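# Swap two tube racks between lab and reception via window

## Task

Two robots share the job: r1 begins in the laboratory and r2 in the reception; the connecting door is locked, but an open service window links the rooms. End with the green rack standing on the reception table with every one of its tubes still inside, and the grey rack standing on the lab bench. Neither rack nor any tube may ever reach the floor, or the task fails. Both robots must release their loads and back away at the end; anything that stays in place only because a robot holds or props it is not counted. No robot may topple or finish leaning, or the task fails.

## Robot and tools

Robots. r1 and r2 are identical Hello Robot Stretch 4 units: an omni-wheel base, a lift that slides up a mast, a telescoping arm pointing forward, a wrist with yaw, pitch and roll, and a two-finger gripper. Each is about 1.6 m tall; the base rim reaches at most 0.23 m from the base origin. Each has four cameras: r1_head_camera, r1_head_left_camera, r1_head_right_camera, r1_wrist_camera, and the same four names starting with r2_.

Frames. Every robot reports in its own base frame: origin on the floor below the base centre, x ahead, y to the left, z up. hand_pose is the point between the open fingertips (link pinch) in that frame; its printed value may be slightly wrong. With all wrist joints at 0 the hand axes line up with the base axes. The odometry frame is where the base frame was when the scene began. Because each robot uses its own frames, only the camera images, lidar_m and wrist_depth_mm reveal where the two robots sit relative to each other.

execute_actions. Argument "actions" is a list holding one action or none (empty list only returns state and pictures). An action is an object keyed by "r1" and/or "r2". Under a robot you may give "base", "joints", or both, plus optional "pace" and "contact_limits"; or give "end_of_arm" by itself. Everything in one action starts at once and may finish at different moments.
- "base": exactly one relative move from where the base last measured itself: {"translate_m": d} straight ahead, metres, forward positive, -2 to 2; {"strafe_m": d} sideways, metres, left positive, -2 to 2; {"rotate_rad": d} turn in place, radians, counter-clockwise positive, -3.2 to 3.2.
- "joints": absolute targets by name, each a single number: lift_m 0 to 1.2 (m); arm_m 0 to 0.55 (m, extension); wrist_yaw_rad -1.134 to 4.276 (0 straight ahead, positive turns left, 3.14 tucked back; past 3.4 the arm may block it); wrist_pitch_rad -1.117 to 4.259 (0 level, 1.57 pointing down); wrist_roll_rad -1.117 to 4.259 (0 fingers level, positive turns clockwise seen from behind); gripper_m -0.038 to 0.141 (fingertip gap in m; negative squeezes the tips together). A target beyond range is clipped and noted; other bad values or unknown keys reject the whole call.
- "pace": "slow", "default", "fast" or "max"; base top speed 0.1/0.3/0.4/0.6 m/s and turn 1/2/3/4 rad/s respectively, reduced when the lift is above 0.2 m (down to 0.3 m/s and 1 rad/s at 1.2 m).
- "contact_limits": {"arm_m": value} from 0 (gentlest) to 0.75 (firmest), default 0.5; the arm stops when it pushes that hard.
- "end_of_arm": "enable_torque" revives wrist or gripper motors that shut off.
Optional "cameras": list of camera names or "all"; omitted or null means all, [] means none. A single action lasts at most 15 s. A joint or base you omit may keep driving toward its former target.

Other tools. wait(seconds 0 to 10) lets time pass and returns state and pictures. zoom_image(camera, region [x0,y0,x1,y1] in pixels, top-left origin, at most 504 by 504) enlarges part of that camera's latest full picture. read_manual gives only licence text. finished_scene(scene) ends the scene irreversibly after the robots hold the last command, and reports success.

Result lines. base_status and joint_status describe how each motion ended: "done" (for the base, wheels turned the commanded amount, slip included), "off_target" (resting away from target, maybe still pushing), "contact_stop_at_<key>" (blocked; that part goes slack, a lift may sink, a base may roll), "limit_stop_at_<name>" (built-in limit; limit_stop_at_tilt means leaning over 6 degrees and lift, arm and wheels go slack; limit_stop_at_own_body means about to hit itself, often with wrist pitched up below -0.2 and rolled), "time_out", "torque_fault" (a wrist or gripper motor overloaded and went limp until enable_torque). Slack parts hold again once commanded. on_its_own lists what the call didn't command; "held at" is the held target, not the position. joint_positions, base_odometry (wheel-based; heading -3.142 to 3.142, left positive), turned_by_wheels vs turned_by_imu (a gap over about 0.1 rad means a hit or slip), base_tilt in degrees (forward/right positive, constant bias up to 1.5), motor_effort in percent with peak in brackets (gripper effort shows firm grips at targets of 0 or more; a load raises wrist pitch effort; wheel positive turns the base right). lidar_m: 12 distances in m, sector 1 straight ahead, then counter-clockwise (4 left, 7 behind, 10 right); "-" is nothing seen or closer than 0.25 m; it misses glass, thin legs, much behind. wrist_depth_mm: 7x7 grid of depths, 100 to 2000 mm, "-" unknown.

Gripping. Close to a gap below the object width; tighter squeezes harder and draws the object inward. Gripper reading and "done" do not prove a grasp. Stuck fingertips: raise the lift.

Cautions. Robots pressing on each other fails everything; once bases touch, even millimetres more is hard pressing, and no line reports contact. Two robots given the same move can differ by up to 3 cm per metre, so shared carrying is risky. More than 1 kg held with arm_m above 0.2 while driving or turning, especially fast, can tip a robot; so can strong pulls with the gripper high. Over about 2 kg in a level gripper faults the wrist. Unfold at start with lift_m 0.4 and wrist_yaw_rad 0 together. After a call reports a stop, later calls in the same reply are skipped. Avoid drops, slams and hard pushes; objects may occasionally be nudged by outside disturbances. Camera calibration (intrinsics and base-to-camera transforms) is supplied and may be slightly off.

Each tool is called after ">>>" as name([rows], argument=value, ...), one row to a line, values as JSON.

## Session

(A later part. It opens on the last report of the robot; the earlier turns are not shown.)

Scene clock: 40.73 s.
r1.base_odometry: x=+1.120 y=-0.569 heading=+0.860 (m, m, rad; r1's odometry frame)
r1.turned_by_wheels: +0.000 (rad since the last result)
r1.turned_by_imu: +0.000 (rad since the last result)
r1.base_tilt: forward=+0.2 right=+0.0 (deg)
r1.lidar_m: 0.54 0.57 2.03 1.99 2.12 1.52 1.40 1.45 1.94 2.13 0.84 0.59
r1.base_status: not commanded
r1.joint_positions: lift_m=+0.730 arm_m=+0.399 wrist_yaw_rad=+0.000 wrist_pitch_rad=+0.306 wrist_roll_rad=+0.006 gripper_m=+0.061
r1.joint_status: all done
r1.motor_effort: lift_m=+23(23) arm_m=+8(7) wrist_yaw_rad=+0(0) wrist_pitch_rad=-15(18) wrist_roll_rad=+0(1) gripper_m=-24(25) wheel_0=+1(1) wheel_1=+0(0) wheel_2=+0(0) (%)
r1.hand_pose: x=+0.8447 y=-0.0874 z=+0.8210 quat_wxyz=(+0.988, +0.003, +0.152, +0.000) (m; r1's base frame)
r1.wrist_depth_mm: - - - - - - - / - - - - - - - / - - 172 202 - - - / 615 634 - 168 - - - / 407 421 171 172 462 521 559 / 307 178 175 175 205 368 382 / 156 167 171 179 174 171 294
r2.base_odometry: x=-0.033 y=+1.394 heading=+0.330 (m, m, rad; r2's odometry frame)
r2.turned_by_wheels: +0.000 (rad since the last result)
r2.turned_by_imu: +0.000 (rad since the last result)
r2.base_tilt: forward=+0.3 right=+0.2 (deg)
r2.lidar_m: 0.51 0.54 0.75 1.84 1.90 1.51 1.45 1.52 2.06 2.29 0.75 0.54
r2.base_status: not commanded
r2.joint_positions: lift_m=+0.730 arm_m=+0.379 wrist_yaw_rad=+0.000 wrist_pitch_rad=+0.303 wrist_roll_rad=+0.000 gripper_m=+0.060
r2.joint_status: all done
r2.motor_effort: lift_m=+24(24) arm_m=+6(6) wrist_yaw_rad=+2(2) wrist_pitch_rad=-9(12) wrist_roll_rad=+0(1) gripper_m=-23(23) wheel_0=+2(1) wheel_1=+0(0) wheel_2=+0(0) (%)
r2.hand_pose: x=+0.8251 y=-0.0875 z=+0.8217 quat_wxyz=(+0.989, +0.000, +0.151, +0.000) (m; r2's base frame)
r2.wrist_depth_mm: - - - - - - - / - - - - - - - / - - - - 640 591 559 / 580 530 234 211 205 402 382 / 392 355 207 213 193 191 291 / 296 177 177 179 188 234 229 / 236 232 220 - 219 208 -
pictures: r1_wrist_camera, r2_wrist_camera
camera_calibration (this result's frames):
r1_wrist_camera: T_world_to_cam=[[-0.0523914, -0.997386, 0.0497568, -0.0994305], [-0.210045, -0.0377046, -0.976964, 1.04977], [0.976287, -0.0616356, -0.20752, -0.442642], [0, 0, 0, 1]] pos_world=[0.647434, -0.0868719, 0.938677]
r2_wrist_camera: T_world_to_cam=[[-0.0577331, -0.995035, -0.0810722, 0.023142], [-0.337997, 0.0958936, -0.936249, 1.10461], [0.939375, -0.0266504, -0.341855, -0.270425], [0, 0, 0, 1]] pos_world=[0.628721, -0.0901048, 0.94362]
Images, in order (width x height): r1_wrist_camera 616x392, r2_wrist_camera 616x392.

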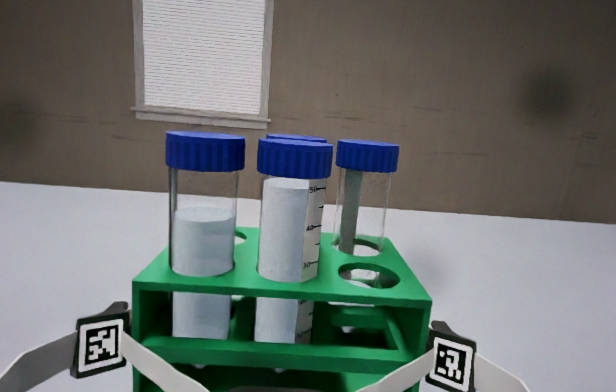

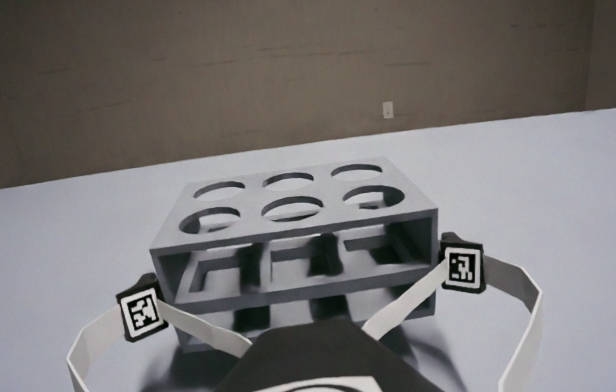

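>>> execute_actions([
  {"r1":{"base":{"translate_m":-0.1},"joints":{"lift_m":1.0,"arm_m":0.0}},"r2":{"base":{"translate_m":-0.1},"joints":{"lift_m":1.0,"arm_m":0.0}}},
], cameras=[])

>>> execute_actions([
  {"r1":{"base":{"rotate_rad":1.57},"pace":"slow"},"r2":{"base":{"rotate_rad":-1.57},"pace":"slow"}},
], cameras=["r1_head_camera","r1_wrist_camera","r2_head_camera","r2_wrist_camera"])

Scene clock: 46.17 s.
r1.base_odometry: x=+1.055 y=-0.644 heading=+0.860 (m, m, rad; r1's odometry frame)
r1.turned_by_wheels: +0.000 (rad since the last result)
r1.turned_by_imu: -0.001 (rad since the last result)
r1.base_tilt: forward=+0.2 right=+0.1 (deg)
r1.lidar_m: 0.39 0.68 2.04 2.00 1.96 1.42 1.31 1.34 1.81 2.15 0.98 0.44
r1.base_status: done
r1.joint_positions: lift_m=+1.000 arm_m=+0.002 wrist_yaw_rad=+0.000 wrist_pitch_rad=+0.306 wrist_roll_rad=+0.006 gripper_m=+0.061
r1.joint_status: all done
r1.motor_effort: lift_m=+23(25) arm_m=-8(6) wrist_yaw_rad=+2(0) wrist_pitch_rad=-19(18) wrist_roll_rad=+0(0) gripper_m=-24(24) wheel_0=+1(4) wheel_1=+1(5) wheel_2=+0(8) (%)
r1.hand_pose: x=+0.4482 y=-0.0875 z=+1.0910 quat_wxyz=(+0.988, +0.003, +0.152, -0.001) (m; r1's base frame)
r1.wrist_depth_mm: - - - - - - - / - - - - - - - / - - 167 202 - - - / - - - 167 - - - / - 1078 171 171 1160 - - / 778 177 175 174 207 946 960 / 156 167 171 179 175 171 750
r2.base_odometry: x=-0.128 y=+1.362 heading=+0.330 (m, m, rad; r2's odometry frame)
r2.turned_by_wheels: +0.000 (rad since the last result)
r2.turned_by_imu: -0.002 (rad since the last result)
r2.base_tilt: forward=+0.3 right=+0.2 (deg)
r2.lidar_m: 0.43 0.64 0.90 1.82 1.90 1.41 1.34 1.42 1.96 2.33 0.90 0.64
r2.base_status: done
r2.joint_positions: lift_m=+1.000 arm_m=+0.001 wrist_yaw_rad=+0.000 wrist_pitch_rad=+0.304 wrist_roll_rad=+0.000 gripper_m=+0.060
r2.joint_status: all done
r2.motor_effort: lift_m=+23(25) arm_m=-7(7) wrist_yaw_rad=+2(0) wrist_pitch_rad=-11(11) wrist_roll_rad=-2(2) gripper_m=-21(22) wheel_0=+0(4) wheel_1=+2(4) wheel_2=-1(7) (%)
r2.hand_pose: x=+0.4473 y=-0.0875 z=+1.0916 quat_wxyz=(+0.988, +0.000, +0.151, +0.000) (m; r2's base frame)
r2.wrist_depth_mm: - - - - - - - / - - - - - - - / - - - - - - - / - - 234 211 205 1025 1008 / 1025 917 207 211 193 191 750 / 759 176 177 179 188 597 585 / 603 603 559 - 559 549 603
pictures: none
No camera images: the call's "cameras" was empty. Leave "cameras" out to get every camera's image.

Scene clock: 49.03 s.
r1.base_odometry: x=+1.055 y=-0.644 heading=+2.430 (m, m, rad; r1's odometry frame)
r1.turned_by_wheels: +1.570 (rad since the last result)
r1.turned_by_imu: +1.579 (rad since the last result)
r1.base_tilt: forward=+0.1 right=-0.1 (deg)
r1.lidar_m: 0.39 1.94 1.37 1.30 1.35 1.84 2.14 0.99 0.68 0.62 0.66 0.44
r1.base_status: done
r1.joint_positions: lift_m=+1.000 arm_m=+0.002 wrist_yaw_rad=+0.000 wrist_pitch_rad=+0.306 wrist_roll_rad=+0.007 gripper_m=+0.061
r1.joint_status: not commanded
r1.motor_effort: lift_m=+23(23) arm_m=-8(8) wrist_yaw_rad=+1(0) wrist_pitch_rad=-18(17) wrist_roll_rad=+0(0) gripper_m=-23(24) wheel_0=-1(4) wheel_1=+0(4) wheel_2=+1(5) (%)
r1.hand_pose: x=+0.4482 y=-0.0874 z=+1.0910 quat_wxyz=(+0.988, +0.003, +0.152, +0.000) (m; r1's base frame)
r1.wrist_depth_mm: 1708 1708 1756 1708 1756 1756 1756 / 1708 1756 1808 1808 - - 1863 / 1808 1808 167 218 - - 1863 / 1863 1921 1921 167 1921 - 1983 / 1921 1921 172 172 - - - / - 174 175 175 205 - - / 155 167 171 179 175 171 -
r2.base_odometry: x=-0.128 y=+1.362 heading=-1.240 (m, m, rad; r2's odometry frame)
r2.turned_by_wheels: -1.570 (rad since the last result)
r2.turned_by_imu: -1.586 (rad since the last result)
r2.base_tilt: forward=+0.3 right=+0.2 (deg)
r2.lidar_m: 0.44 0.87 0.63 0.60 0.66 0.89 1.84 1.92 1.43 1.35 1.43 1.93
r2.base_status: done
r2.joint_positions: lift_m=+1.000 arm_m=+0.001 wrist_yaw_rad=+0.000 wrist_pitch_rad=+0.304 wrist_roll_rad=+0.000 gripper_m=+0.060
r2.joint_status: not commanded
r2.motor_effort: lift_m=+23(23) arm_m=-6(7) wrist_yaw_rad=+1(0) wrist_pitch_rad=-9(12) wrist_roll_rad=+1(1) gripper_m=-23(25) wheel_0=+1(5) wheel_1=+1(6) wheel_2=+0(4) (%)
r2.hand_pose: x=+0.4473 y=-0.0874 z=+1.0916 quat_wxyz=(+0.988, +0.000, +0.151, +0.000) (m; r2's base frame)
r2.wrist_depth_mm: - - - - - - 1708 / - - - - - - 1756 / - - - - - - 1756 / - - 234 211 205 - 1808 / - - 207 211 193 190 1863 / - 176 177 179 189 1576 1618 / 1708 1661 1537 - 1499 1430 1397
pictures: r1_head_camera, r1_wrist_camera, r2_head_camera, r2_wrist_camera
camera_calibration (this result's frames):
r1_wrist_camera: T_world_to_cam=[[-0.0525227, -0.997379, 0.0497557, -0.133614], [-0.210113, -0.0376719, -0.976951, 1.23031], [0.976265, -0.0617664, -0.207584, 0.000535136], [0, 0, 0, 1]] pos_world=[0.250963, -0.0868826, 1.20871]
r2_wrist_camera: T_world_to_cam=[[-0.0575022, -0.995051, -0.0810406, 0.0231511], [-0.338457, 0.0957977, -0.936093, 1.22966], [0.939223, -0.0263987, -0.34229, 0.177234], [0, 0, 0, 1]] pos_world=[0.251056, -0.0900833, 1.21362]
Images, in order (width x height): r1_head_camera 420x560, r1_wrist_camera 616x392, r2_head_camera 420x560, r2_wrist_camera 616x392.

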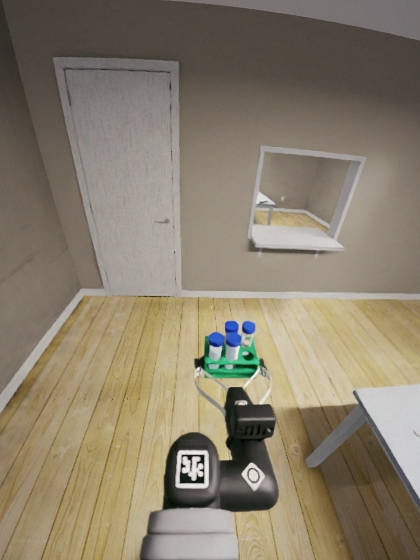

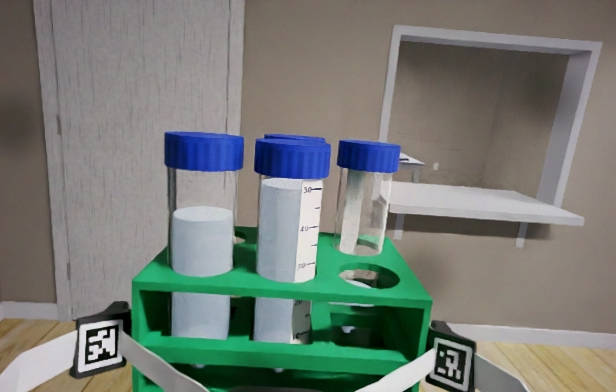

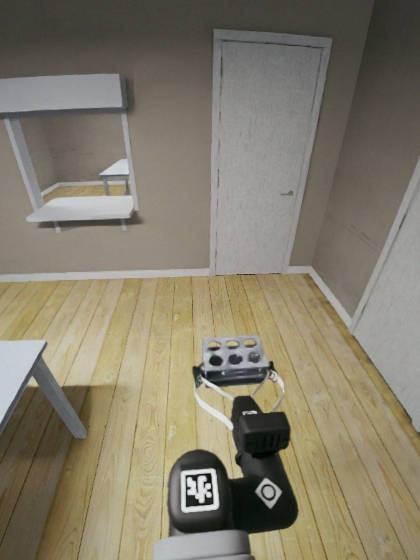

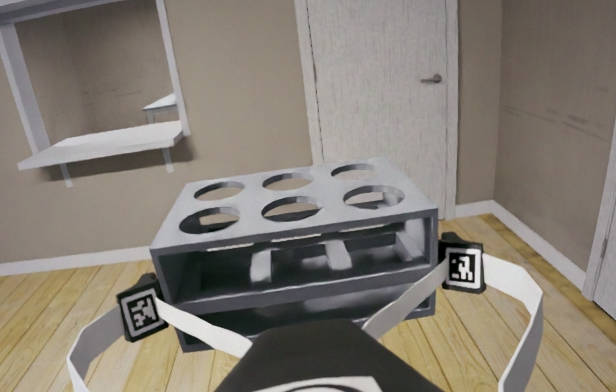

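>>> execute_actions([
  {"r1":{"base":{"translate_m":1.15}},"r2":{"base":{"translate_m":1.45},"pace":"fast"}},
], cameras=[])

>>> execute_actions([
  {"r1":{"base":{"strafe_m":-1.03}},"r2":{"base":{"strafe_m":0.73}}},
], cameras=["r1_head_camera","r1_wrist_camera","r2_head_camera","r2_wrist_camera"])

Scene clock: 57.47 s.
r1.base_odometry: x=+0.184 y=+0.106 heading=+2.430 (m, m, rad; r1's odometry frame)
r1.turned_by_wheels: +0.000 (rad since the last result)
r1.turned_by_imu: -0.005 (rad since the last result)
r1.base_tilt: forward=+0.2 right=+0.0 (deg)
r1.lidar_m: 0.38 0.95 1.31 1.34 1.38 1.89 3.32 0.94 0.89 3.36 1.11 0.46
r1.base_status: done
r1.joint_positions: lift_m=+1.000 arm_m=+0.002 wrist_yaw_rad=+0.000 wrist_pitch_rad=+0.306 wrist_roll_rad=+0.007 gripper_m=+0.061
r1.joint_status: not commanded
r1.motor_effort: lift_m=+23(23) arm_m=-8(8) wrist_yaw_rad=+1(1) wrist_pitch_rad=-18(17) wrist_roll_rad=+0(0) gripper_m=-26(26) wheel_0=+0(5) wheel_1=+1(5) wheel_2=+0(8) (%)
r1.hand_pose: x=+0.4482 y=-0.0874 z=+1.0910 quat_wxyz=(+0.988, +0.003, +0.152, +0.000) (m; r1's base frame)
r1.wrist_depth_mm: 661 668 676 683 691 699 - / 676 683 707 715 715 715 - / 699 699 166 221 732 750 - / 723 723 750 167 759 778 - / 741 741 171 171 788 809 - / 768 177 175 175 206 831 878 / 155 167 171 179 175 171 676
r2.base_odometry: x=+0.343 y=-0.009 heading=-1.240 (m, m, rad; r2's odometry frame)
r2.turned_by_wheels: +0.000 (rad since the last result)
r2.turned_by_imu: -0.008 (rad since the last result)
r2.base_tilt: forward=+0.4 right=+0.2 (deg)
r2.lidar_m: 0.43 0.96 1.17 3.34 0.82 0.89 3.32 1.96 1.44 1.34 1.37 1.04
r2.base_status: done
r2.joint_positions: lift_m=+1.000 arm_m=+0.001 wrist_yaw_rad=+0.000 wrist_pitch_rad=+0.304 wrist_roll_rad=+0.000 gripper_m=+0.060
r2.joint_status: not commanded
r2.motor_effort: lift_m=+23(23) arm_m=-6(6) wrist_yaw_rad=+1(2) wrist_pitch_rad=-13(12) wrist_roll_rad=+1(1) gripper_m=-21(24) wheel_0=+0(7) wheel_1=-1(4) wheel_2=-1(10) (%)
r2.hand_pose: x=+0.4473 y=-0.0874 z=+1.0916 quat_wxyz=(+0.988, +0.000, +0.151, +0.000) (m; r2's base frame)
r2.wrist_depth_mm: 691 699 707 732 723 732 741 / 715 732 750 759 750 778 778 / 768 778 798 809 788 809 820 / 809 820 234 211 205 866 866 / 866 866 207 212 193 191 946 / 931 176 177 179 188 991 1008 / 960 991 1008 - 1042 1078 1098
pictures: none
No camera images: the call's "cameras" was empty. Leave "cameras" out to get every camera's image.

Scene clock: 62.23 s.
r1.base_odometry: x=+0.856 y=+0.887 heading=+2.430 (m, m, rad; r1's odometry frame)
r1.turned_by_wheels: +0.000 (rad since the last result)
r1.turned_by_imu: +0.001 (rad since the last result)
r1.base_tilt: forward=+0.1 right=-0.1 (deg)
r1.lidar_m: 0.36 0.80 1.38 2.40 2.46 0.64 0.57 0.61 2.45 2.32 1.48 0.46
r1.base_status: done
r1.joint_positions: lift_m=+1.000 arm_m=+0.002 wrist_yaw_rad=+0.000 wrist_pitch_rad=+0.306 wrist_roll_rad=+0.007 gripper_m=+0.061
r1.joint_status: not commanded
r1.motor_effort: lift_m=+23(23) arm_m=-8(8) wrist_yaw_rad=+1(1) wrist_pitch_rad=-19(17) wrist_roll_rad=+1(1) gripper_m=-27(24) wheel_0=-1(9) wheel_1=+0(7) wheel_2=+0(2) (%)
r1.hand_pose: x=+0.4482 y=-0.0874 z=+1.0910 quat_wxyz=(+0.988, +0.003, +0.152, -0.001) (m; r1's base frame)
r1.wrist_depth_mm: - - - - - 732 732 / - - - - - 768 759 / - - 167 220 - 778 798 / - - - 167 - 809 820 / 891 960 172 171 878 831 854 / 699 182 175 174 207 866 878 / 155 167 171 179 174 171 917
r2.base_odometry: x=+1.034 y=+0.228 heading=-1.240 (m, m, rad; r2's odometry frame)
r2.turned_by_wheels: +0.000 (rad since the last result)
r2.turned_by_imu: +0.000 (rad since the last result)
r2.base_tilt: forward=+0.3 right=+0.2 (deg)
r2.lidar_m: 0.42 0.84 1.48 2.63 0.79 0.59 0.56 2.98 2.15 2.09 1.43 1.06
r2.base_status: done
r2.joint_positions: lift_m=+1.000 arm_m=+0.001 wrist_yaw_rad=+0.000 wrist_pitch_rad=+0.304 wrist_roll_rad=+0.000 gripper_m=+0.060
r2.joint_status: not commanded
r2.motor_effort: lift_m=+22(23) arm_m=-6(6) wrist_yaw_rad=+1(1) wrist_pitch_rad=-11(12) wrist_roll_rad=+0(1) gripper_m=-26(26) wheel_0=+0(9) wheel_1=+1(5) wheel_2=-1(0) (%)
r2.hand_pose: x=+0.4473 y=-0.0874 z=+1.0917 quat_wxyz=(+0.988, +0.000, +0.151, +0.000) (m; r2's base frame)
r2.wrist_depth_mm: - - - - 750 759 768 / - - - - 788 788 809 / - - - - 831 842 854 / - - 234 211 205 904 917 / 904 820 208 212 193 191 976 / 707 176 177 179 188 1025 1060 / 960 1008 1025 - 1060 1118 1138
pictures: r1_head_camera, r1_wrist_camera, r2_head_camera, r2_wrist_camera
camera_calibration (this result's frames):
r1_wrist_camera: T_world_to_cam=[[-0.0526633, -0.997372, 0.0497555, -0.13359], [-0.21012, -0.037642, -0.976951, 1.2303], [0.976256, -0.0619041, -0.207585, 0.000559727], [0, 0, 0, 1]] pos_world=[0.25093, -0.0868936, 1.20871]
r2_wrist_camera: T_world_to_cam=[[-0.0574446, -0.995054, -0.0810409, 0.0231466], [-0.338459, 0.0957783, -0.936094, 1.22973], [0.939226, -0.0263445, -0.342287, 0.177284], [0, 0, 0, 1]] pos_world=[0.251033, -0.0900788, 1.2137]
Images, in order (width x height): r1_head_camera 420x560, r1_wrist_camera 616x392, r2_head_camera 420x560, r2_wrist_camera 616x392.

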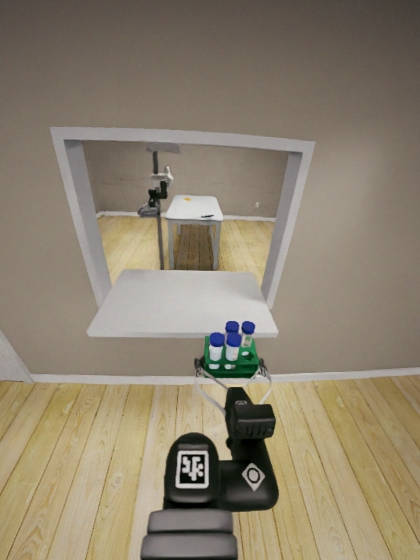

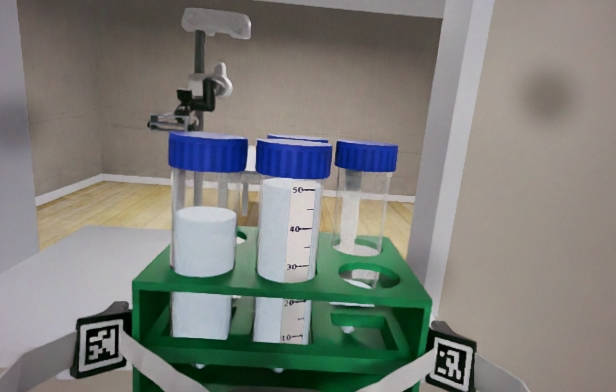

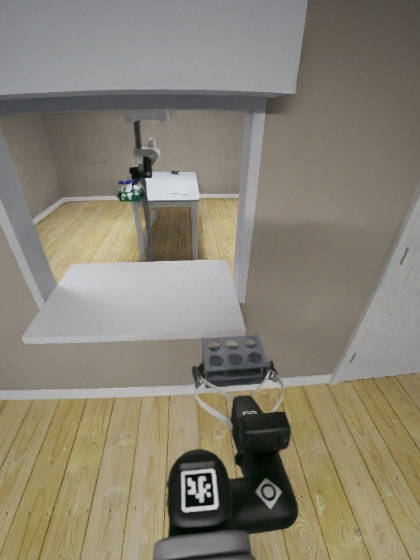

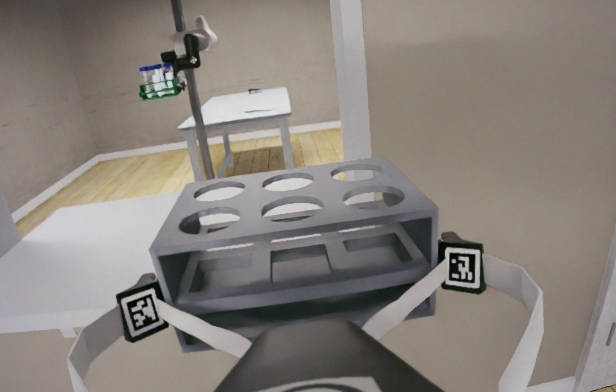

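>>> execute_actions([
  {"r1":{"joints":{"lift_m":0.9}},"r2":{"base":{"strafe_m":0.08},"joints":{"lift_m":0.9}}},
], cameras=[])

>>> execute_actions([
  {"r1":{"base":{"translate_m":0.2},"joints":{"arm_m":0.33}},"r2":{"base":{"translate_m":0.2},"joints":{"arm_m":0.33}}},
], cameras=["r1_head_camera","r1_wrist_camera","r2_head_camera","r2_wrist_camera"])

Scene clock: 66.20 s.
r1.base_odometry: x=+0.856 y=+0.887 heading=+2.430 (m, m, rad; r1's odometry frame)
r1.turned_by_wheels: +0.000 (rad since the last result)
r1.turned_by_imu: -0.001 (rad since the last result)
r1.base_tilt: forward=+0.3 right=+0.1 (deg)
r1.lidar_m: 0.40 0.81 1.39 2.40 2.48 0.61 0.59 0.60 2.43 2.31 1.47 0.46
r1.base_status: not commanded
r1.joint_positions: lift_m=+0.900 arm_m=+0.002 wrist_yaw_rad=+0.000 wrist_pitch_rad=+0.306 wrist_roll_rad=+0.007 gripper_m=+0.061
r1.joint_status: all done
r1.motor_effort: lift_m=+16(21) arm_m=-8(7) wrist_yaw_rad=+1(2) wrist_pitch_rad=-18(20) wrist_roll_rad=+0(0) gripper_m=-23(23) wheel_0=-1(1) wheel_1=+0(0) wheel_2=+0(0) (%)
r1.hand_pose: x=+0.4482 y=-0.0874 z=+0.9915 quat_wxyz=(+0.988, +0.003, +0.152, -0.001) (m; r1's base frame)
r1.wrist_depth_mm: - - - - - 732 741 / - - - - - 759 759 / - - 168 218 - 788 798 / 891 1098 - 167 - 809 820 / 707 723 171 171 798 842 842 / 591 177 175 174 206 854 878 / 156 167 172 179 175 171 917
r2.base_odometry: x=+1.110 y=+0.254 heading=-1.240 (m, m, rad; r2's odometry frame)
r2.turned_by_wheels: +0.000 (rad since the last result)
r2.turned_by_imu: -0.001 (rad since the last result)
r2.base_tilt: forward=+0.3 right=+0.2 (deg)
r2.lidar_m: 0.42 0.85 1.49 2.55 2.67 0.58 0.56 0.62 2.26 2.18 1.43 0.83
r2.base_status: done
r2.joint_positions: lift_m=+0.900 arm_m=+0.001 wrist_yaw_rad=+0.000 wrist_pitch_rad=+0.304 wrist_roll_rad=+0.000 gripper_m=+0.060
r2.joint_status: all done
r2.motor_effort: lift_m=+16(21) arm_m=-7(7) wrist_yaw_rad=+1(1) wrist_pitch_rad=-11(10) wrist_roll_rad=-3(1) gripper_m=-22(25) wheel_0=+2(6) wheel_1=-2(7) wheel_2=-1(0) (%)
r2.hand_pose: x=+0.4473 y=-0.0874 z=+0.9922 quat_wxyz=(+0.988, +0.000, +0.151, +0.000) (m; r2's base frame)
r2.wrist_depth_mm: - - - - 759 750 768 / - - - - 788 788 820 / - - - - 831 854 866 / 1008 917 234 211 205 904 931 / 683 647 208 212 193 191 976 / 917 176 177 179 189 1042 1060 / 976 1008 1025 - 1078 1098 1138
pictures: none
No camera images: the call's "cameras" was empty. Leave "cameras" out to get every camera's image.

Scene clock: 68.37 s.
r1.base_odometry: x=+0.705 y=+1.017 heading=+2.430 (m, m, rad; r1's odometry frame)
r1.turned_by_wheels: +0.000 (rad since the last result)
r1.turned_by_imu: -0.001 (rad since the last result)
r1.base_tilt: forward=+0.2 right=+0.0 (deg)
r1.lidar_m: 0.57 0.62 1.12 2.41 2.50 0.81 0.80 0.82 2.44 2.32 1.22 0.62
r1.base_status: done
r1.joint_positions: lift_m=+0.900 arm_m=+0.329 wrist_yaw_rad=+0.000 wrist_pitch_rad=+0.306 wrist_roll_rad=+0.007 gripper_m=+0.061
r1.joint_status: all done
r1.motor_effort: lift_m=+16(16) arm_m=+7(5) wrist_yaw_rad=+1(0) wrist_pitch_rad=-18(19) wrist_roll_rad=+2(0) gripper_m=-23(25) wheel_0=-1(6) wheel_1=+0(2) wheel_2=-1(8) (%)
r1.hand_pose: x=+0.7747 y=-0.0874 z=+0.9916 quat_wxyz=(+0.988, +0.003, +0.152, +0.000) (m; r1's base frame)
r1.wrist_depth_mm: - - - - - - - / - 707 - - - - - / 585 - 171 204 - - - / - - - 167 - - - / - - 172 171 - - 415 / 530 178 175 175 205 - 410 / 156 167 171 179 174 171 407
r2.base_odometry: x=+1.175 y=+0.065 heading=-1.240 (m, m, rad; r2's odometry frame)
r2.turned_by_wheels: +0.000 (rad since the last result)
r2.turned_by_imu: -0.001 (rad since the last result)
r2.base_tilt: forward=+0.3 right=+0.2 (deg)
r2.lidar_m: 0.61 0.62 1.21 2.53 2.66 0.79 0.74 3.08 2.27 2.17 1.18 0.64
r2.base_status: done
r2.joint_positions: lift_m=+0.900 arm_m=+0.329 wrist_yaw_rad=+0.000 wrist_pitch_rad=+0.304 wrist_roll_rad=+0.000 gripper_m=+0.060
r2.joint_status: all done
r2.motor_effort: lift_m=+16(16) arm_m=+6(7) wrist_yaw_rad=+1(1) wrist_pitch_rad=-11(12) wrist_roll_rad=+1(1) gripper_m=-20(24) wheel_0=-1(7) wheel_1=+0(5) wheel_2=+2(8) (%)
r2.hand_pose: x=+0.7751 y=-0.0874 z=+0.9922 quat_wxyz=(+0.989, +0.000, +0.151, +0.000) (m; r2's base frame)
r2.wrist_depth_mm: - 788 - - - 379 286 / 627 - - - - 399 296 / 569 - - - - 418 306 / - - 234 211 205 439 317 / 683 615 206 212 193 191 329 / 504 176 178 179 188 399 342 / 404 402 379 - 375 357 -
pictures: r1_head_camera, r1_wrist_camera, r2_head_camera, r2_wrist_camera
camera_calibration (this result's frames):
r1_wrist_camera: T_world_to_cam=[[-0.0524012, -0.997386, 0.0497497, -0.111571], [-0.210002, -0.0376984, -0.976974, 1.20171], [0.976296, -0.0616421, -0.207478, -0.338983], [0, 0, 0, 1]] pos_world=[0.577463, -0.0868727, 1.10926]
r2_wrist_camera: T_world_to_cam=[[-0.0572526, -0.995064, -0.0810516, 0.0338291], [-0.338299, 0.0957181, -0.936158, 1.24754], [0.939295, -0.0261778, -0.34211, -0.164841], [0, 0, 0, 1]] pos_world=[0.578812, -0.0900647, 1.11424]
Images, in order (width x height): r1_head_camera 420x560, r1_wrist_camera 616x392, r2_head_camera 420x560, r2_wrist_camera 616x392.

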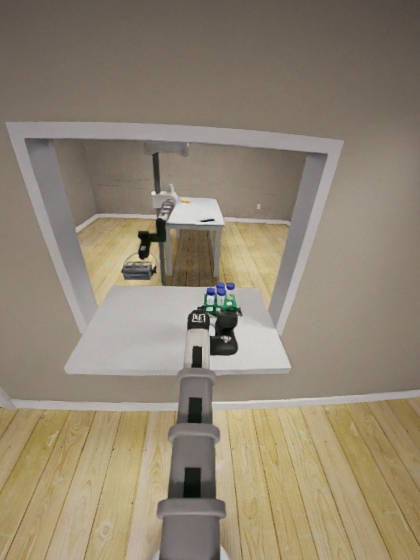

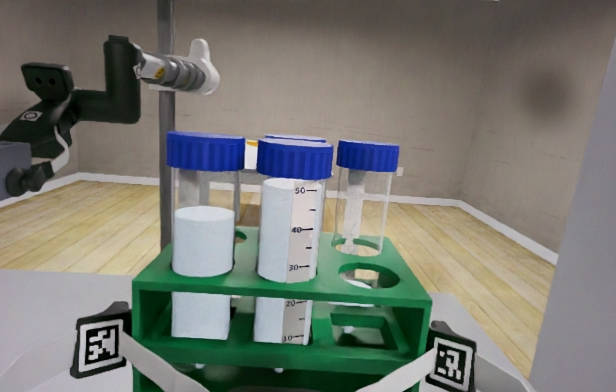

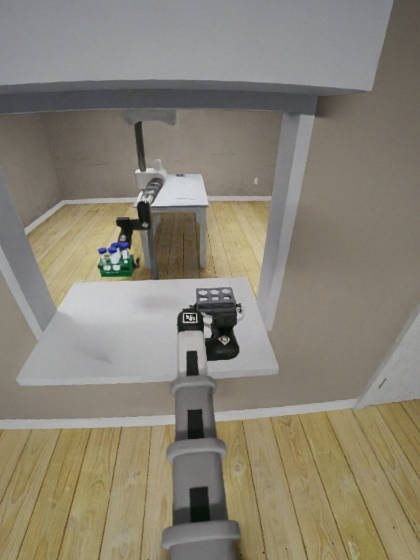

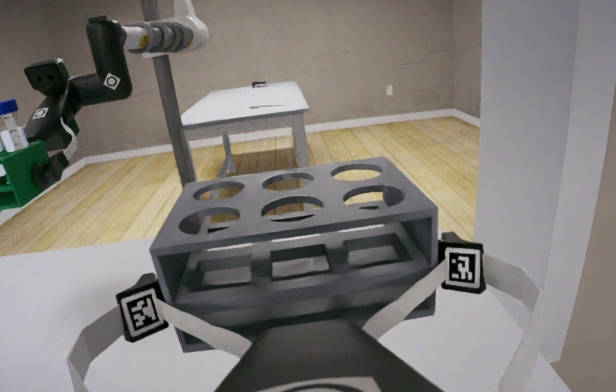

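>>> execute_actions([
  {"r1":{"joints":{"lift_m":0.77,"arm_m":0.39},"pace":"slow"},"r2":{"joints":{"lift_m":0.77,"arm_m":0.39},"pace":"slow"}},
], cameras=["r1_head_camera","r1_wrist_camera","r2_head_camera","r2_wrist_camera"])

Scene clock: 72.13 s.
r1.base_odometry: x=+0.705 y=+1.017 heading=+2.430 (m, m, rad; r1's odometry frame)
r1.turned_by_wheels: +0.000 (rad since the last result)
r1.turned_by_imu: -0.001 (rad since the last result)
r1.base_tilt: forward=+0.3 right=+0.1 (deg)
r1.lidar_m: 0.58 0.60 1.12 2.40 2.49 0.83 0.77 0.82 2.43 2.32 1.17 0.62
r1.base_status: not commanded
r1.joint_positions: lift_m=+0.770 arm_m=+0.389 wrist_yaw_rad=+0.000 wrist_pitch_rad=+0.306 wrist_roll_rad=+0.007 gripper_m=+0.061
r1.joint_status: all done
r1.motor_effort: lift_m=+16(15) arm_m=+8(8) wrist_yaw_rad=+0(0) wrist_pitch_rad=-17(17) wrist_roll_rad=+1(1) gripper_m=-23(24) wheel_0=-1(1) wheel_1=-1(1) wheel_2=-1(1) (%)
r1.hand_pose: x=+0.8347 y=-0.0874 z=+0.8616 quat_wxyz=(+0.988, +0.003, +0.152, +0.000) (m; r1's base frame)
r1.wrist_depth_mm: - - - - - - - / 549 798 - - - - - / - - 1921 203 - - - / - - - 167 - - - / 397 413 171 170 449 508 - / 301 178 175 175 206 357 370 / 155 167 172 179 175 171 287
r2.base_odometry: x=+1.175 y=+0.065 heading=-1.240 (m, m, rad; r2's odometry frame)
r2.turned_by_wheels: +0.000 (rad since the last result)
r2.turned_by_imu: -0.002 (rad since the last result)
r2.base_tilt: forward=+0.3 right=+0.2 (deg)
r2.lidar_m: 0.61 0.64 1.21 2.54 2.66 0.80 0.76 3.09 2.25 2.19 1.17 0.61
r2.base_status: not commanded
r2.joint_positions: lift_m=+0.770 arm_m=+0.389 wrist_yaw_rad=+0.000 wrist_pitch_rad=+0.304 wrist_roll_rad=+0.000 gripper_m=+0.060
r2.joint_status: all done
r2.motor_effort: lift_m=+15(17) arm_m=+6(7) wrist_yaw_rad=+1(1) wrist_pitch_rad=-11(10) wrist_roll_rad=-3(1) gripper_m=-23(22) wheel_0=-1(1) wheel_1=+0(0) wheel_2=+1(2) (%)
r2.hand_pose: x=+0.8351 y=-0.0874 z=+0.8623 quat_wxyz=(+0.989, +0.000, +0.151, +0.000) (m; r2's base frame)
r2.wrist_depth_mm: 517 778 - - - - 289 / 549 - - - - - 298 / - - - - - - 309 / 554 517 235 211 205 377 320 / 382 349 206 211 193 191 285 / 287 176 177 179 188 228 227 / 229 226 214 - 213 202 -
pictures: r1_head_camera, r1_wrist_camera, r2_head_camera, r2_wrist_camera
camera_calibration (this result's frames):
r1_wrist_camera: T_world_to_cam=[[-0.0524241, -0.997385, 0.0497514, -0.101953], [-0.210032, -0.0376933, -0.976968, 1.08733], [0.976288, -0.061666, -0.207507, -0.424435], [0, 0, 0, 1]] pos_world=[0.637401, -0.0868746, 0.979288]
r2_wrist_camera: T_world_to_cam=[[-0.0573033, -0.995061, -0.0810517, 0.0267552], [-0.338294, 0.0957354, -0.936158, 1.14614], [0.939294, -0.0262256, -0.34211, -0.265616], [0, 0, 0, 1]] pos_world=[0.638756, -0.0900687, 0.984264]
Images, in order (width x height): r1_head_camera 420x560, r1_wrist_camera 616x392, r2_head_camera 420x560, r2_wrist_camera 616x392.

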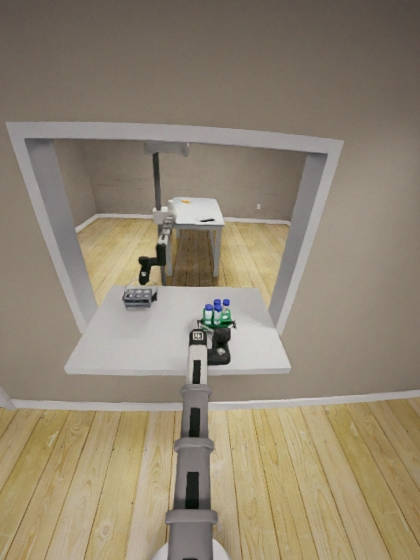

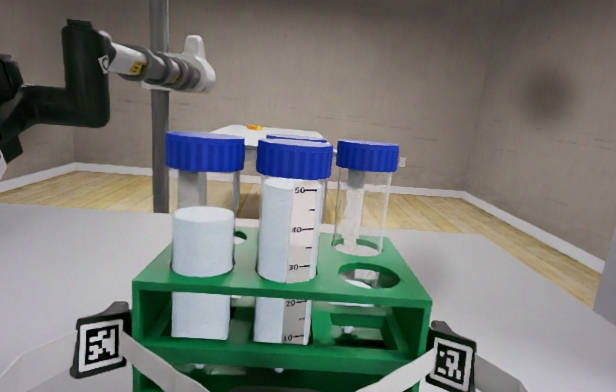

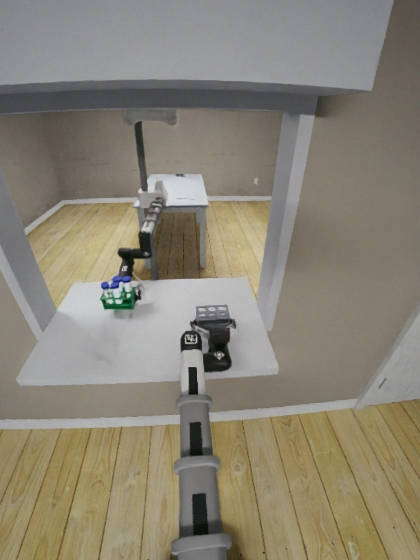

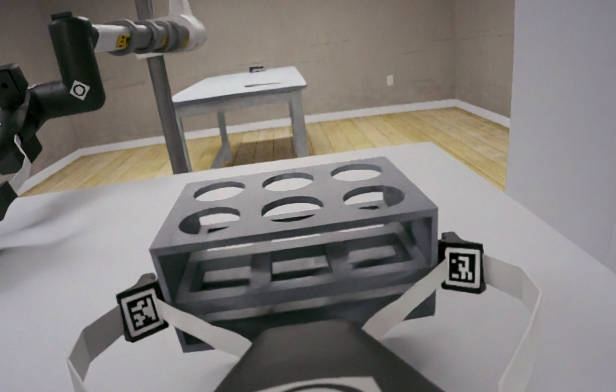

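>>> execute_actions([
  {"r1":{"joints":{"lift_m":0.741,"arm_m":0.46},"pace":"slow"},"r2":{"joints":{"lift_m":0.741,"arm_m":0.46},"pace":"slow"}},
], cameras=[])

>>> execute_actions([
  {"r1":{"joints":{"gripper_m":0.141}},"r2":{"joints":{"gripper_m":0.141}}},
], cameras=["r1_wrist_camera","r2_wrist_camera"])

>>> execute_actions([
  {"r1":{"joints":{"arm_m":0.22}},"r2":{"joints":{"arm_m":0.22}}},
], cameras=["r1_head_camera","r2_head_camera"])

Scene clock: 76.23 s.
r1.base_odometry: x=+0.705 y=+1.017 heading=+2.430 (m, m, rad; r1's odometry frame)
r1.turned_by_wheels: +0.000 (rad since the last result)
r1.turned_by_imu: -0.001 (rad since the last result)
r1.base_tilt: forward=+0.2 right=+0.0 (deg)
r1.lidar_m: 0.57 0.59 1.11 2.40 2.47 0.82 0.78 0.81 2.42 2.31 1.20 0.63
r1.base_status: not commanded
r1.joint_positions: lift_m=+0.741 arm_m=+0.459 wrist_yaw_rad=+0.000 wrist_pitch_rad=+0.306 wrist_roll_rad=+0.007 gripper_m=+0.061
r1.joint_status: all done
r1.motor_effort: lift_m=+16(16) arm_m=+8(10) wrist_yaw_rad=+0(0) wrist_pitch_rad=-21(18) wrist_roll_rad=+0(0) gripper_m=-24(23) wheel_0=-1(1) wheel_1=-1(0) wheel_2=-1(1) (%)
r1.hand_pose: x=+0.9046 y=-0.0874 z=+0.8326 quat_wxyz=(+0.988, +0.003, +0.152, +0.000) (m; r1's base frame)
r1.wrist_depth_mm: 427 - - - - - - / 430 1060 - - - - - / - - 1808 220 - - - / - 1160 - 167 - - - / 330 343 171 171 373 421 - / 250 178 175 175 206 297 314 / 156 167 171 179 174 171 236
r2.base_odometry: x=+1.175 y=+0.065 heading=-1.240 (m, m, rad; r2's odometry frame)
r2.turned_by_wheels: +0.000 (rad since the last result)
r2.turned_by_imu: -0.002 (rad since the last result)
r2.base_tilt: forward=+0.4 right=+0.2 (deg)
r2.lidar_m: 0.60 0.63 1.19 2.55 2.68 0.80 0.76 3.10 2.28 2.18 1.20 0.63
r2.base_status: not commanded
r2.joint_positions: lift_m=+0.741 arm_m=+0.459 wrist_yaw_rad=+0.000 wrist_pitch_rad=+0.304 wrist_roll_rad=+0.000 gripper_m=+0.060
r2.joint_status: all done
r2.motor_effort: lift_m=+16(16) arm_m=+7(5) wrist_yaw_rad=+1(1) wrist_pitch_rad=-11(10) wrist_roll_rad=-2(2) gripper_m=-26(26) wheel_0=-1(1) wheel_1=+1(0) wheel_2=+2(1) (%)
r2.hand_pose: x=+0.9051 y=-0.0874 z=+0.8333 quat_wxyz=(+0.989, +0.000, +0.151, +0.000) (m; r2's base frame)
r2.wrist_depth_mm: 477 750 - - - - - / - - - - - - - / - - - - 517 - - / 462 427 235 211 205 324 301 / 315 290 208 212 193 191 235 / 238 176 177 179 188 189 - / 190 187 180 - 176 167 -
pictures: none
No camera images: the call's "cameras" was empty. Leave "cameras" out to get every camera's image.

Scene clock: 78.07 s.
r1.base_odometry: x=+0.705 y=+1.017 heading=+2.430 (m, m, rad; r1's odometry frame)
r1.turned_by_wheels: +0.000 (rad since the last result)
r1.turned_by_imu: +0.000 (rad since the last result)
r1.base_tilt: forward=+0.2 right=+0.2 (deg)
r1.lidar_m: 0.59 0.60 1.09 2.40 2.48 0.81 0.78 0.80 2.43 2.32 1.20 0.61
r1.base_status: not commanded
r1.joint_positions: lift_m=+0.741 arm_m=+0.459 wrist_yaw_rad=+0.000 wrist_pitch_rad=+0.303 wrist_roll_rad=+0.007 gripper_m=+0.141
r1.joint_status: all done
r1.motor_effort: lift_m=+16(16) arm_m=+8(8) wrist_yaw_rad=-1(0) wrist_pitch_rad=-10(18) wrist_roll_rad=+1(1) gripper_m=+1(28) wheel_0=-1(1) wheel_1=-1(1) wheel_2=-1(1) (%)
r1.hand_pose: x=+0.9049 y=-0.0874 z=+0.8334 quat_wxyz=(+0.989, +0.003, +0.151, +0.000) (m; r1's base frame)
r1.wrist_depth_mm: 427 - - - - - - / 433 866 - - - - - / - - 1921 - - - - / - - - 186 - - - / 340 353 191 193 384 436 - / 254 191 195 199 206 304 319 / 203 192 189 190 194 222 242
r2.base_odometry: x=+1.175 y=+0.065 heading=-1.240 (m, m, rad; r2's odometry frame)
r2.turned_by_wheels: +0.000 (rad since the last result)
r2.turned_by_imu: -0.001 (rad since the last result)
r2.base_tilt: forward=+0.3 right=+0.2 (deg)
r2.lidar_m: 0.59 0.64 1.20 2.54 2.65 0.78 0.76 3.10 2.26 2.19 1.15 0.63
r2.base_status: not commanded
r2.joint_positions: lift_m=+0.741 arm_m=+0.459 wrist_yaw_rad=+0.000 wrist_pitch_rad=+0.302 wrist_roll_rad=+0.000 gripper_m=+0.141
r2.joint_status: all done
r2.motor_effort: lift_m=+16(16) arm_m=+6(6) wrist_yaw_rad=+1(1) wrist_pitch_rad=-7(10) wrist_roll_rad=+0(1) gripper_m=+3(23) wheel_0=-1(1) wheel_1=+0(0) wheel_2=+1(2) (%)
r2.hand_pose: x=+0.9052 y=-0.0874 z=+0.8337 quat_wxyz=(+0.989, +0.000, +0.150, +0.000) (m; r2's base frame)
r2.wrist_depth_mm: 473 768 - - - - - / - - - - - - - / - - - - - - - / 469 433 252 226 229 329 301 / 319 300 224 233 209 224 238 / 240 208 196 198 204 194 191 / 199 189 189 - 178 168 -
pictures: r1_wrist_camera, r2_wrist_camera
camera_calibration (this result's frames):
r1_wrist_camera: T_world_to_cam=[[-0.0525921, -0.997384, 0.0495871, -0.0965836], [-0.206998, -0.0376892, -0.977615, 1.07238], [0.976927, -0.0616793, -0.204474, -0.501984], [0, 0, 0, 1]] pos_world=[0.707303, -0.0868757, 0.950523]
r2_wrist_camera: T_world_to_cam=[[-0.0571861, -0.995061, -0.0811409, 0.0284234], [-0.336837, 0.0957385, -0.936683, 1.14223], [0.939825, -0.026234, -0.340648, -0.342966], [0, 0, 0, 1]] pos_world=[0.708697, -0.0900695, 0.955379]
Images, in order (width x height): r1_wrist_camera 616x392, r2_wrist_camera 616x392.

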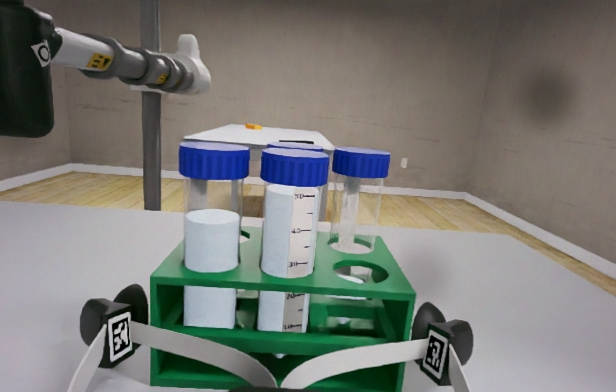

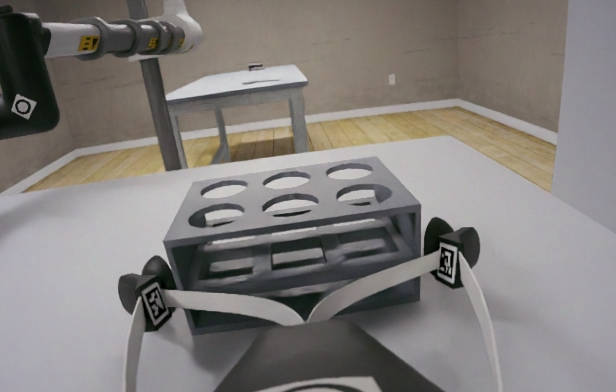

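Scene clock: 79.90 s.
r1.base_odometry: x=+0.705 y=+1.017 heading=+2.430 (m, m, rad; r1's odometry frame)
r1.turned_by_wheels: +0.000 (rad since the last result)
r1.turned_by_imu: +0.000 (rad since the last result)
r1.base_tilt: forward=+0.2 right=+0.0 (deg)
r1.lidar_m: 0.58 0.59 1.13 2.40 2.48 0.83 0.79 0.81 2.43 2.34 1.21 0.62
r1.base_status: not commanded
r1.joint_positions: lift_m=+0.741 arm_m=+0.221 wrist_yaw_rad=+0.000 wrist_pitch_rad=+0.302 wrist_roll_rad=+0.007 gripper_m=+0.141
r1.joint_status: all done
r1.motor_effort: lift_m=+15(16) arm_m=-8(9) wrist_yaw_rad=+0(1) wrist_pitch_rad=-9(7) wrist_roll_rad=+1(0) gripper_m=+0(1) wheel_0=-1(1) wheel_1=+0(0) wheel_2=-1(1) (%)
r1.hand_pose: x=+0.6677 y=-0.0874 z=+0.8335 quat_wxyz=(+0.989, +0.003, +0.151, -0.001) (m; r1's base frame)
r1.wrist_depth_mm: - - - - - - 445 / - 866 - - - - 439 / - - - - - - 433 / 500 544 521 439 699 - 424 / 340 355 370 392 413 436 410 / 255 206 273 281 290 306 319 / 204 194 196 210 207 224 243
r2.base_odometry: x=+1.175 y=+0.065 heading=-1.240 (m, m, rad; r2's odometry frame)
r2.turned_by_wheels: +0.000 (rad since the last result)
r2.turned_by_imu: -0.001 (rad since the last result)
r2.base_tilt: forward=+0.3 right=+0.2 (deg)
r2.lidar_m: 0.60 0.64 1.21 2.54 2.64 0.79 0.75 3.07 2.27 2.18 1.17 0.65
r2.base_status: not commanded
r2.joint_positions: lift_m=+0.741 arm_m=+0.221 wrist_yaw_rad=+0.000 wrist_pitch_rad=+0.302 wrist_roll_rad=+0.000 gripper_m=+0.141
r2.joint_status: all done
r2.motor_effort: lift_m=+16(16) arm_m=-6(6) wrist_yaw_rad=+2(1) wrist_pitch_rad=-7(7) wrist_roll_rad=+0(0) gripper_m=-3(2) wheel_0=-1(1) wheel_1=+0(0) wheel_2=+2(2) (%)
r2.hand_pose: x=+0.6675 y=-0.0874 z=+0.8337 quat_wxyz=(+0.989, +0.000, +0.150, +0.000) (m; r2's base frame)
r2.wrist_depth_mm: - - - - - 377 366 / - 842 - - - 397 384 / - 707 544 455 521 410 407 / 459 433 402 375 349 329 421 / 320 306 290 277 260 225 239 / 241 208 210 207 206 201 204 / 200 196 196 - 204 211 544
pictures: r1_head_camera, r2_head_camera
Images, in order (width x height): r1_head_camera 420x560, r2_head_camera 420x560.

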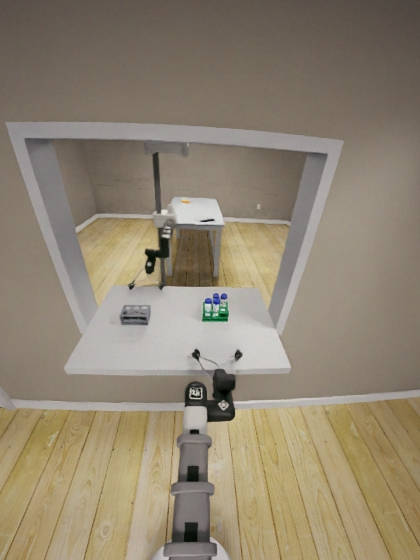

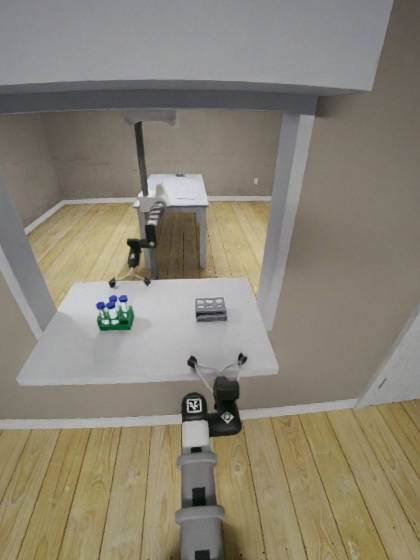

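>>> execute_actions([
  {"r1":{"base":{"strafe_m":0.375},"joints":{"arm_m":0.28}},"r2":{"base":{"strafe_m":0.375},"joints":{"arm_m":0.28}}},
], cameras=["r1_wrist_camera","r2_wrist_camera","r1_head_camera"])

Scene clock: 83.73 s.
r1.base_odometry: x=+0.460 y=+0.733 heading=+2.430 (m, m, rad; r1's odometry frame)
r1.turned_by_wheels: +0.000 (rad since the last result)
r1.turned_by_imu: -0.001 (rad since the last result)
r1.base_tilt: forward=+0.3 right=-0.1 (deg)
r1.lidar_m: 0.58 0.79 1.09 2.01 2.10 2.78 0.82 0.81 2.80 2.70 0.87 0.61
r1.base_status: done
r1.joint_positions: lift_m=+0.741 arm_m=+0.279 wrist_yaw_rad=+0.000 wrist_pitch_rad=+0.302 wrist_roll_rad=+0.007 gripper_m=+0.141
r1.joint_status: all done
r1.motor_effort: lift_m=+16(16) arm_m=+8(8) wrist_yaw_rad=+1(1) wrist_pitch_rad=-7(8) wrist_roll_rad=+1(1) gripper_m=+2(2) wheel_0=+0(8) wheel_1=+0(8) wheel_2=+0(2) (%)
r1.hand_pose: x=+0.7250 y=-0.0874 z=+0.8335 quat_wxyz=(+0.989, +0.003, +0.151, +0.000) (m; r1's base frame)
r1.wrist_depth_mm: 353 - - - - - - / 357 - - - 1336 - - / 364 - - - - 788 - / 368 621 473 574 1397 676 - / 336 353 342 343 410 436 415 / 255 206 271 282 289 306 320 / 204 193 196 208 207 224 242
r2.base_odometry: x=+1.529 y=+0.186 heading=-1.240 (m, m, rad; r2's odometry frame)
r2.turned_by_wheels: +0.000 (rad since the last result)
r2.turned_by_imu: -0.001 (rad since the last result)
r2.base_tilt: forward=+0.3 right=+0.2 (deg)
r2.lidar_m: 0.61 0.63 1.22 2.15 2.29 3.13 0.75 0.80 2.65 2.55 0.88 0.65
r2.base_status: done
r2.joint_positions: lift_m=+0.741 arm_m=+0.279 wrist_yaw_rad=+0.000 wrist_pitch_rad=+0.302 wrist_roll_rad=+0.000 gripper_m=+0.141
r2.joint_status: all done
r2.motor_effort: lift_m=+16(16) arm_m=+6(7) wrist_yaw_rad=+1(2) wrist_pitch_rad=-8(8) wrist_roll_rad=-2(1) gripper_m=+0(3) wheel_0=+1(10) wheel_1=+0(8) wheel_2=+0(0) (%)
r2.hand_pose: x=+0.7252 y=-0.0874 z=+0.8337 quat_wxyz=(+0.989, +0.000, +0.150, +0.000) (m; r2's base frame)
r2.wrist_depth_mm: - - - - - 759 - / - - - - - 683 - / - - 357 382 521 484 404 / 449 433 353 349 349 329 315 / 319 304 290 277 259 224 237 / 240 207 209 206 205 196 192 / 200 190 189 - 178 169 -
pictures: r1_head_camera, r1_wrist_camera, r2_wrist_camera
camera_calibration (this result's frames):
r1_wrist_camera: T_world_to_cam=[[-0.0528024, -0.997374, 0.04957, -0.105937], [-0.20669, -0.0376489, -0.977682, 1.03502], [0.976981, -0.0618695, -0.204159, -0.326483], [0, 0, 0, 1]] pos_world=[0.527301, -0.0868908, 0.950514]
r2_wrist_camera: T_world_to_cam=[[-0.0573054, -0.995054, -0.0811347, 0.0181786], [-0.336932, 0.0957761, -0.936645, 1.08161], [0.939783, -0.0263379, -0.340754, -0.173704], [0, 0, 0, 1]] pos_world=[0.528713, -0.0900782, 0.955365]
Images, in order (width x height): r1_head_camera 420x560, r1_wrist_camera 616x392, r2_wrist_camera 616x392.

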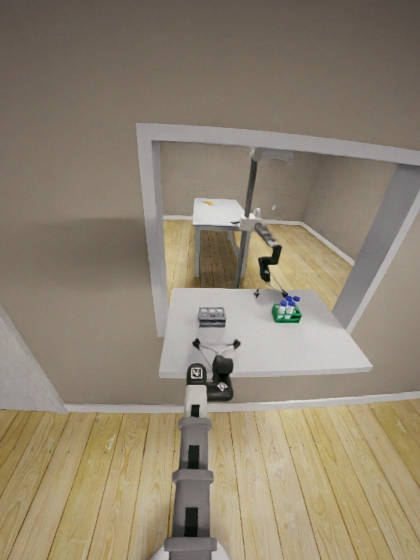

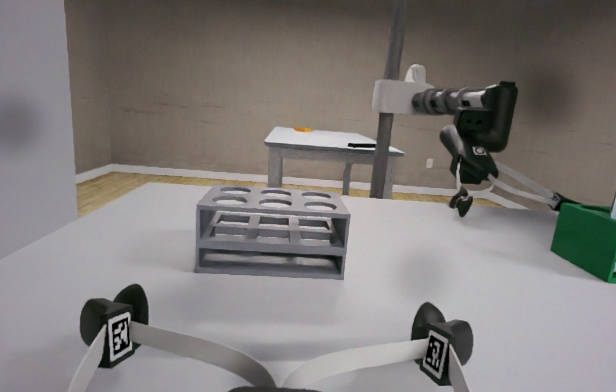

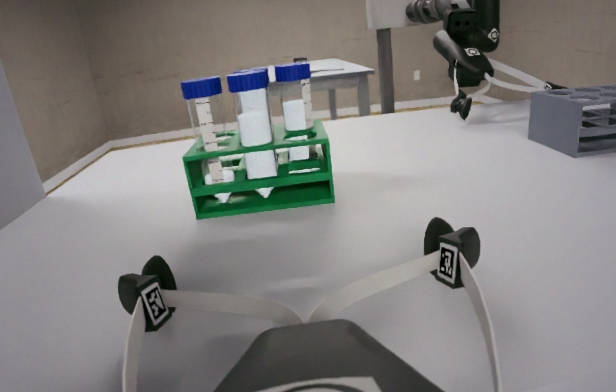

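>>> execute_actions([
  {"r1":{"base":{"strafe_m":0.01},"joints":{"arm_m":0.33}},"r2":{"base":{"strafe_m":0.028},"joints":{"arm_m":0.345}}},
], cameras=["r1_wrist_camera","r2_wrist_camera"])

Scene clock: 87.27 s.
r1.base_odometry: x=+0.453 y=+0.726 heading=+2.430 (m, m, rad; r1's odometry frame)
r1.turned_by_wheels: +0.000 (rad since the last result)
r1.turned_by_imu: -0.001 (rad since the last result)
r1.base_tilt: forward=+0.2 right=+0.0 (deg)
r1.lidar_m: 0.56 0.81 1.08 2.00 2.09 2.81 0.80 0.82 2.83 2.71 0.87 0.60
r1.base_status: done
r1.joint_positions: lift_m=+0.741 arm_m=+0.329 wrist_yaw_rad=+0.000 wrist_pitch_rad=+0.302 wrist_roll_rad=+0.007 gripper_m=+0.141
r1.joint_status: all done
r1.motor_effort: lift_m=+16(16) arm_m=+8(6) wrist_yaw_rad=+1(1) wrist_pitch_rad=-9(7) wrist_roll_rad=+0(1) gripper_m=-1(1) wheel_0=+0(6) wheel_1=+1(7) wheel_2=+0(1) (%)
r1.hand_pose: x=+0.7749 y=-0.0874 z=+0.8335 quat_wxyz=(+0.989, +0.003, +0.151, +0.000) (m; r1's base frame)
r1.wrist_depth_mm: - - - - - - - / 343 - - - - - - / 349 - - - - - - / 357 - 580 - - - - / 325 353 274 309 387 433 455 / 254 206 271 281 289 304 319 / 204 193 196 209 206 224 242
r2.base_odometry: x=+1.556 y=+0.195 heading=-1.240 (m, m, rad; r2's odometry frame)
r2.turned_by_wheels: +0.000 (rad since the last result)
r2.turned_by_imu: -0.001 (rad since the last result)
r2.base_tilt: forward=+0.4 right=+0.2 (deg)
r2.lidar_m: 0.63 0.68 1.22 2.13 2.25 3.12 0.75 0.79 2.68 2.56 0.88 0.65
r2.base_status: done
r2.joint_positions: lift_m=+0.741 arm_m=+0.344 wrist_yaw_rad=+0.000 wrist_pitch_rad=+0.302 wrist_roll_rad=+0.000 gripper_m=+0.141
r2.joint_status: all done
r2.motor_effort: lift_m=+16(16) arm_m=+6(7) wrist_yaw_rad=+1(2) wrist_pitch_rad=-4(7) wrist_roll_rad=+0(2) gripper_m=+2(1) wheel_0=+0(7) wheel_1=+0(7) wheel_2=+0(1) (%)
r2.hand_pose: x=+0.7902 y=-0.0874 z=+0.8337 quat_wxyz=(+0.989, +0.000, +0.150, +0.000) (m; r2's base frame)
r2.wrist_depth_mm: - - - - - 768 - / - - - 306 - - 627 / - - 603 296 517 473 449 / 504 430 291 290 329 327 315 / 320 304 291 276 258 225 238 / 240 207 209 206 204 195 192 / 200 190 189 - 178 168 -
pictures: r1_wrist_camera, r2_wrist_camera
camera_calibration (this result's frames):
r1_wrist_camera: T_world_to_cam=[[-0.0528067, -0.997374, 0.0495696, -0.103295], [-0.206682, -0.0376481, -0.977684, 1.04535], [0.976982, -0.0618734, -0.204151, -0.375329], [0, 0, 0, 1]] pos_world=[0.577289, -0.0868911, 0.950515]
r2_wrist_camera: T_world_to_cam=[[-0.0572473, -0.995058, -0.0811345, 0.0218732], [-0.336938, 0.0957563, -0.936645, 1.10351], [0.939785, -0.0262831, -0.340755, -0.234786], [0, 0, 0, 1]] pos_world=[0.593714, -0.0900736, 0.955365]
Images, in order (width x height): r1_wrist_camera 616x392, r2_wrist_camera 616x392.

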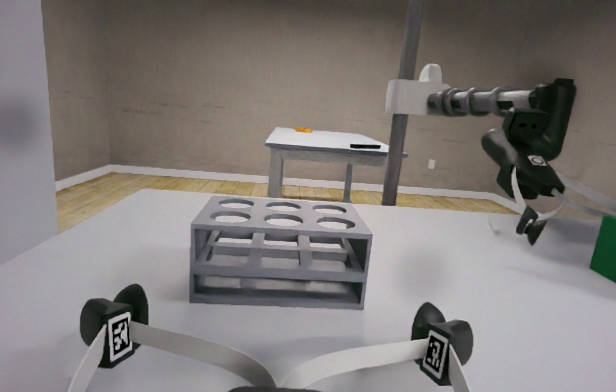

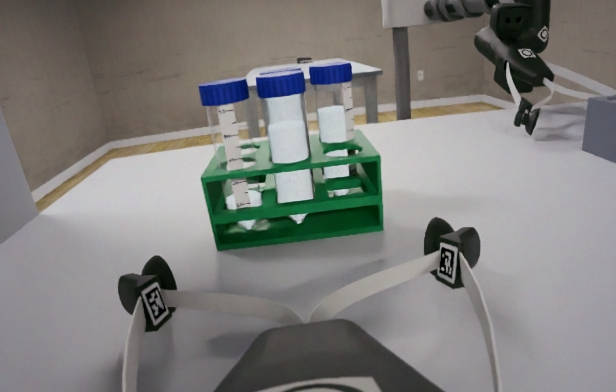

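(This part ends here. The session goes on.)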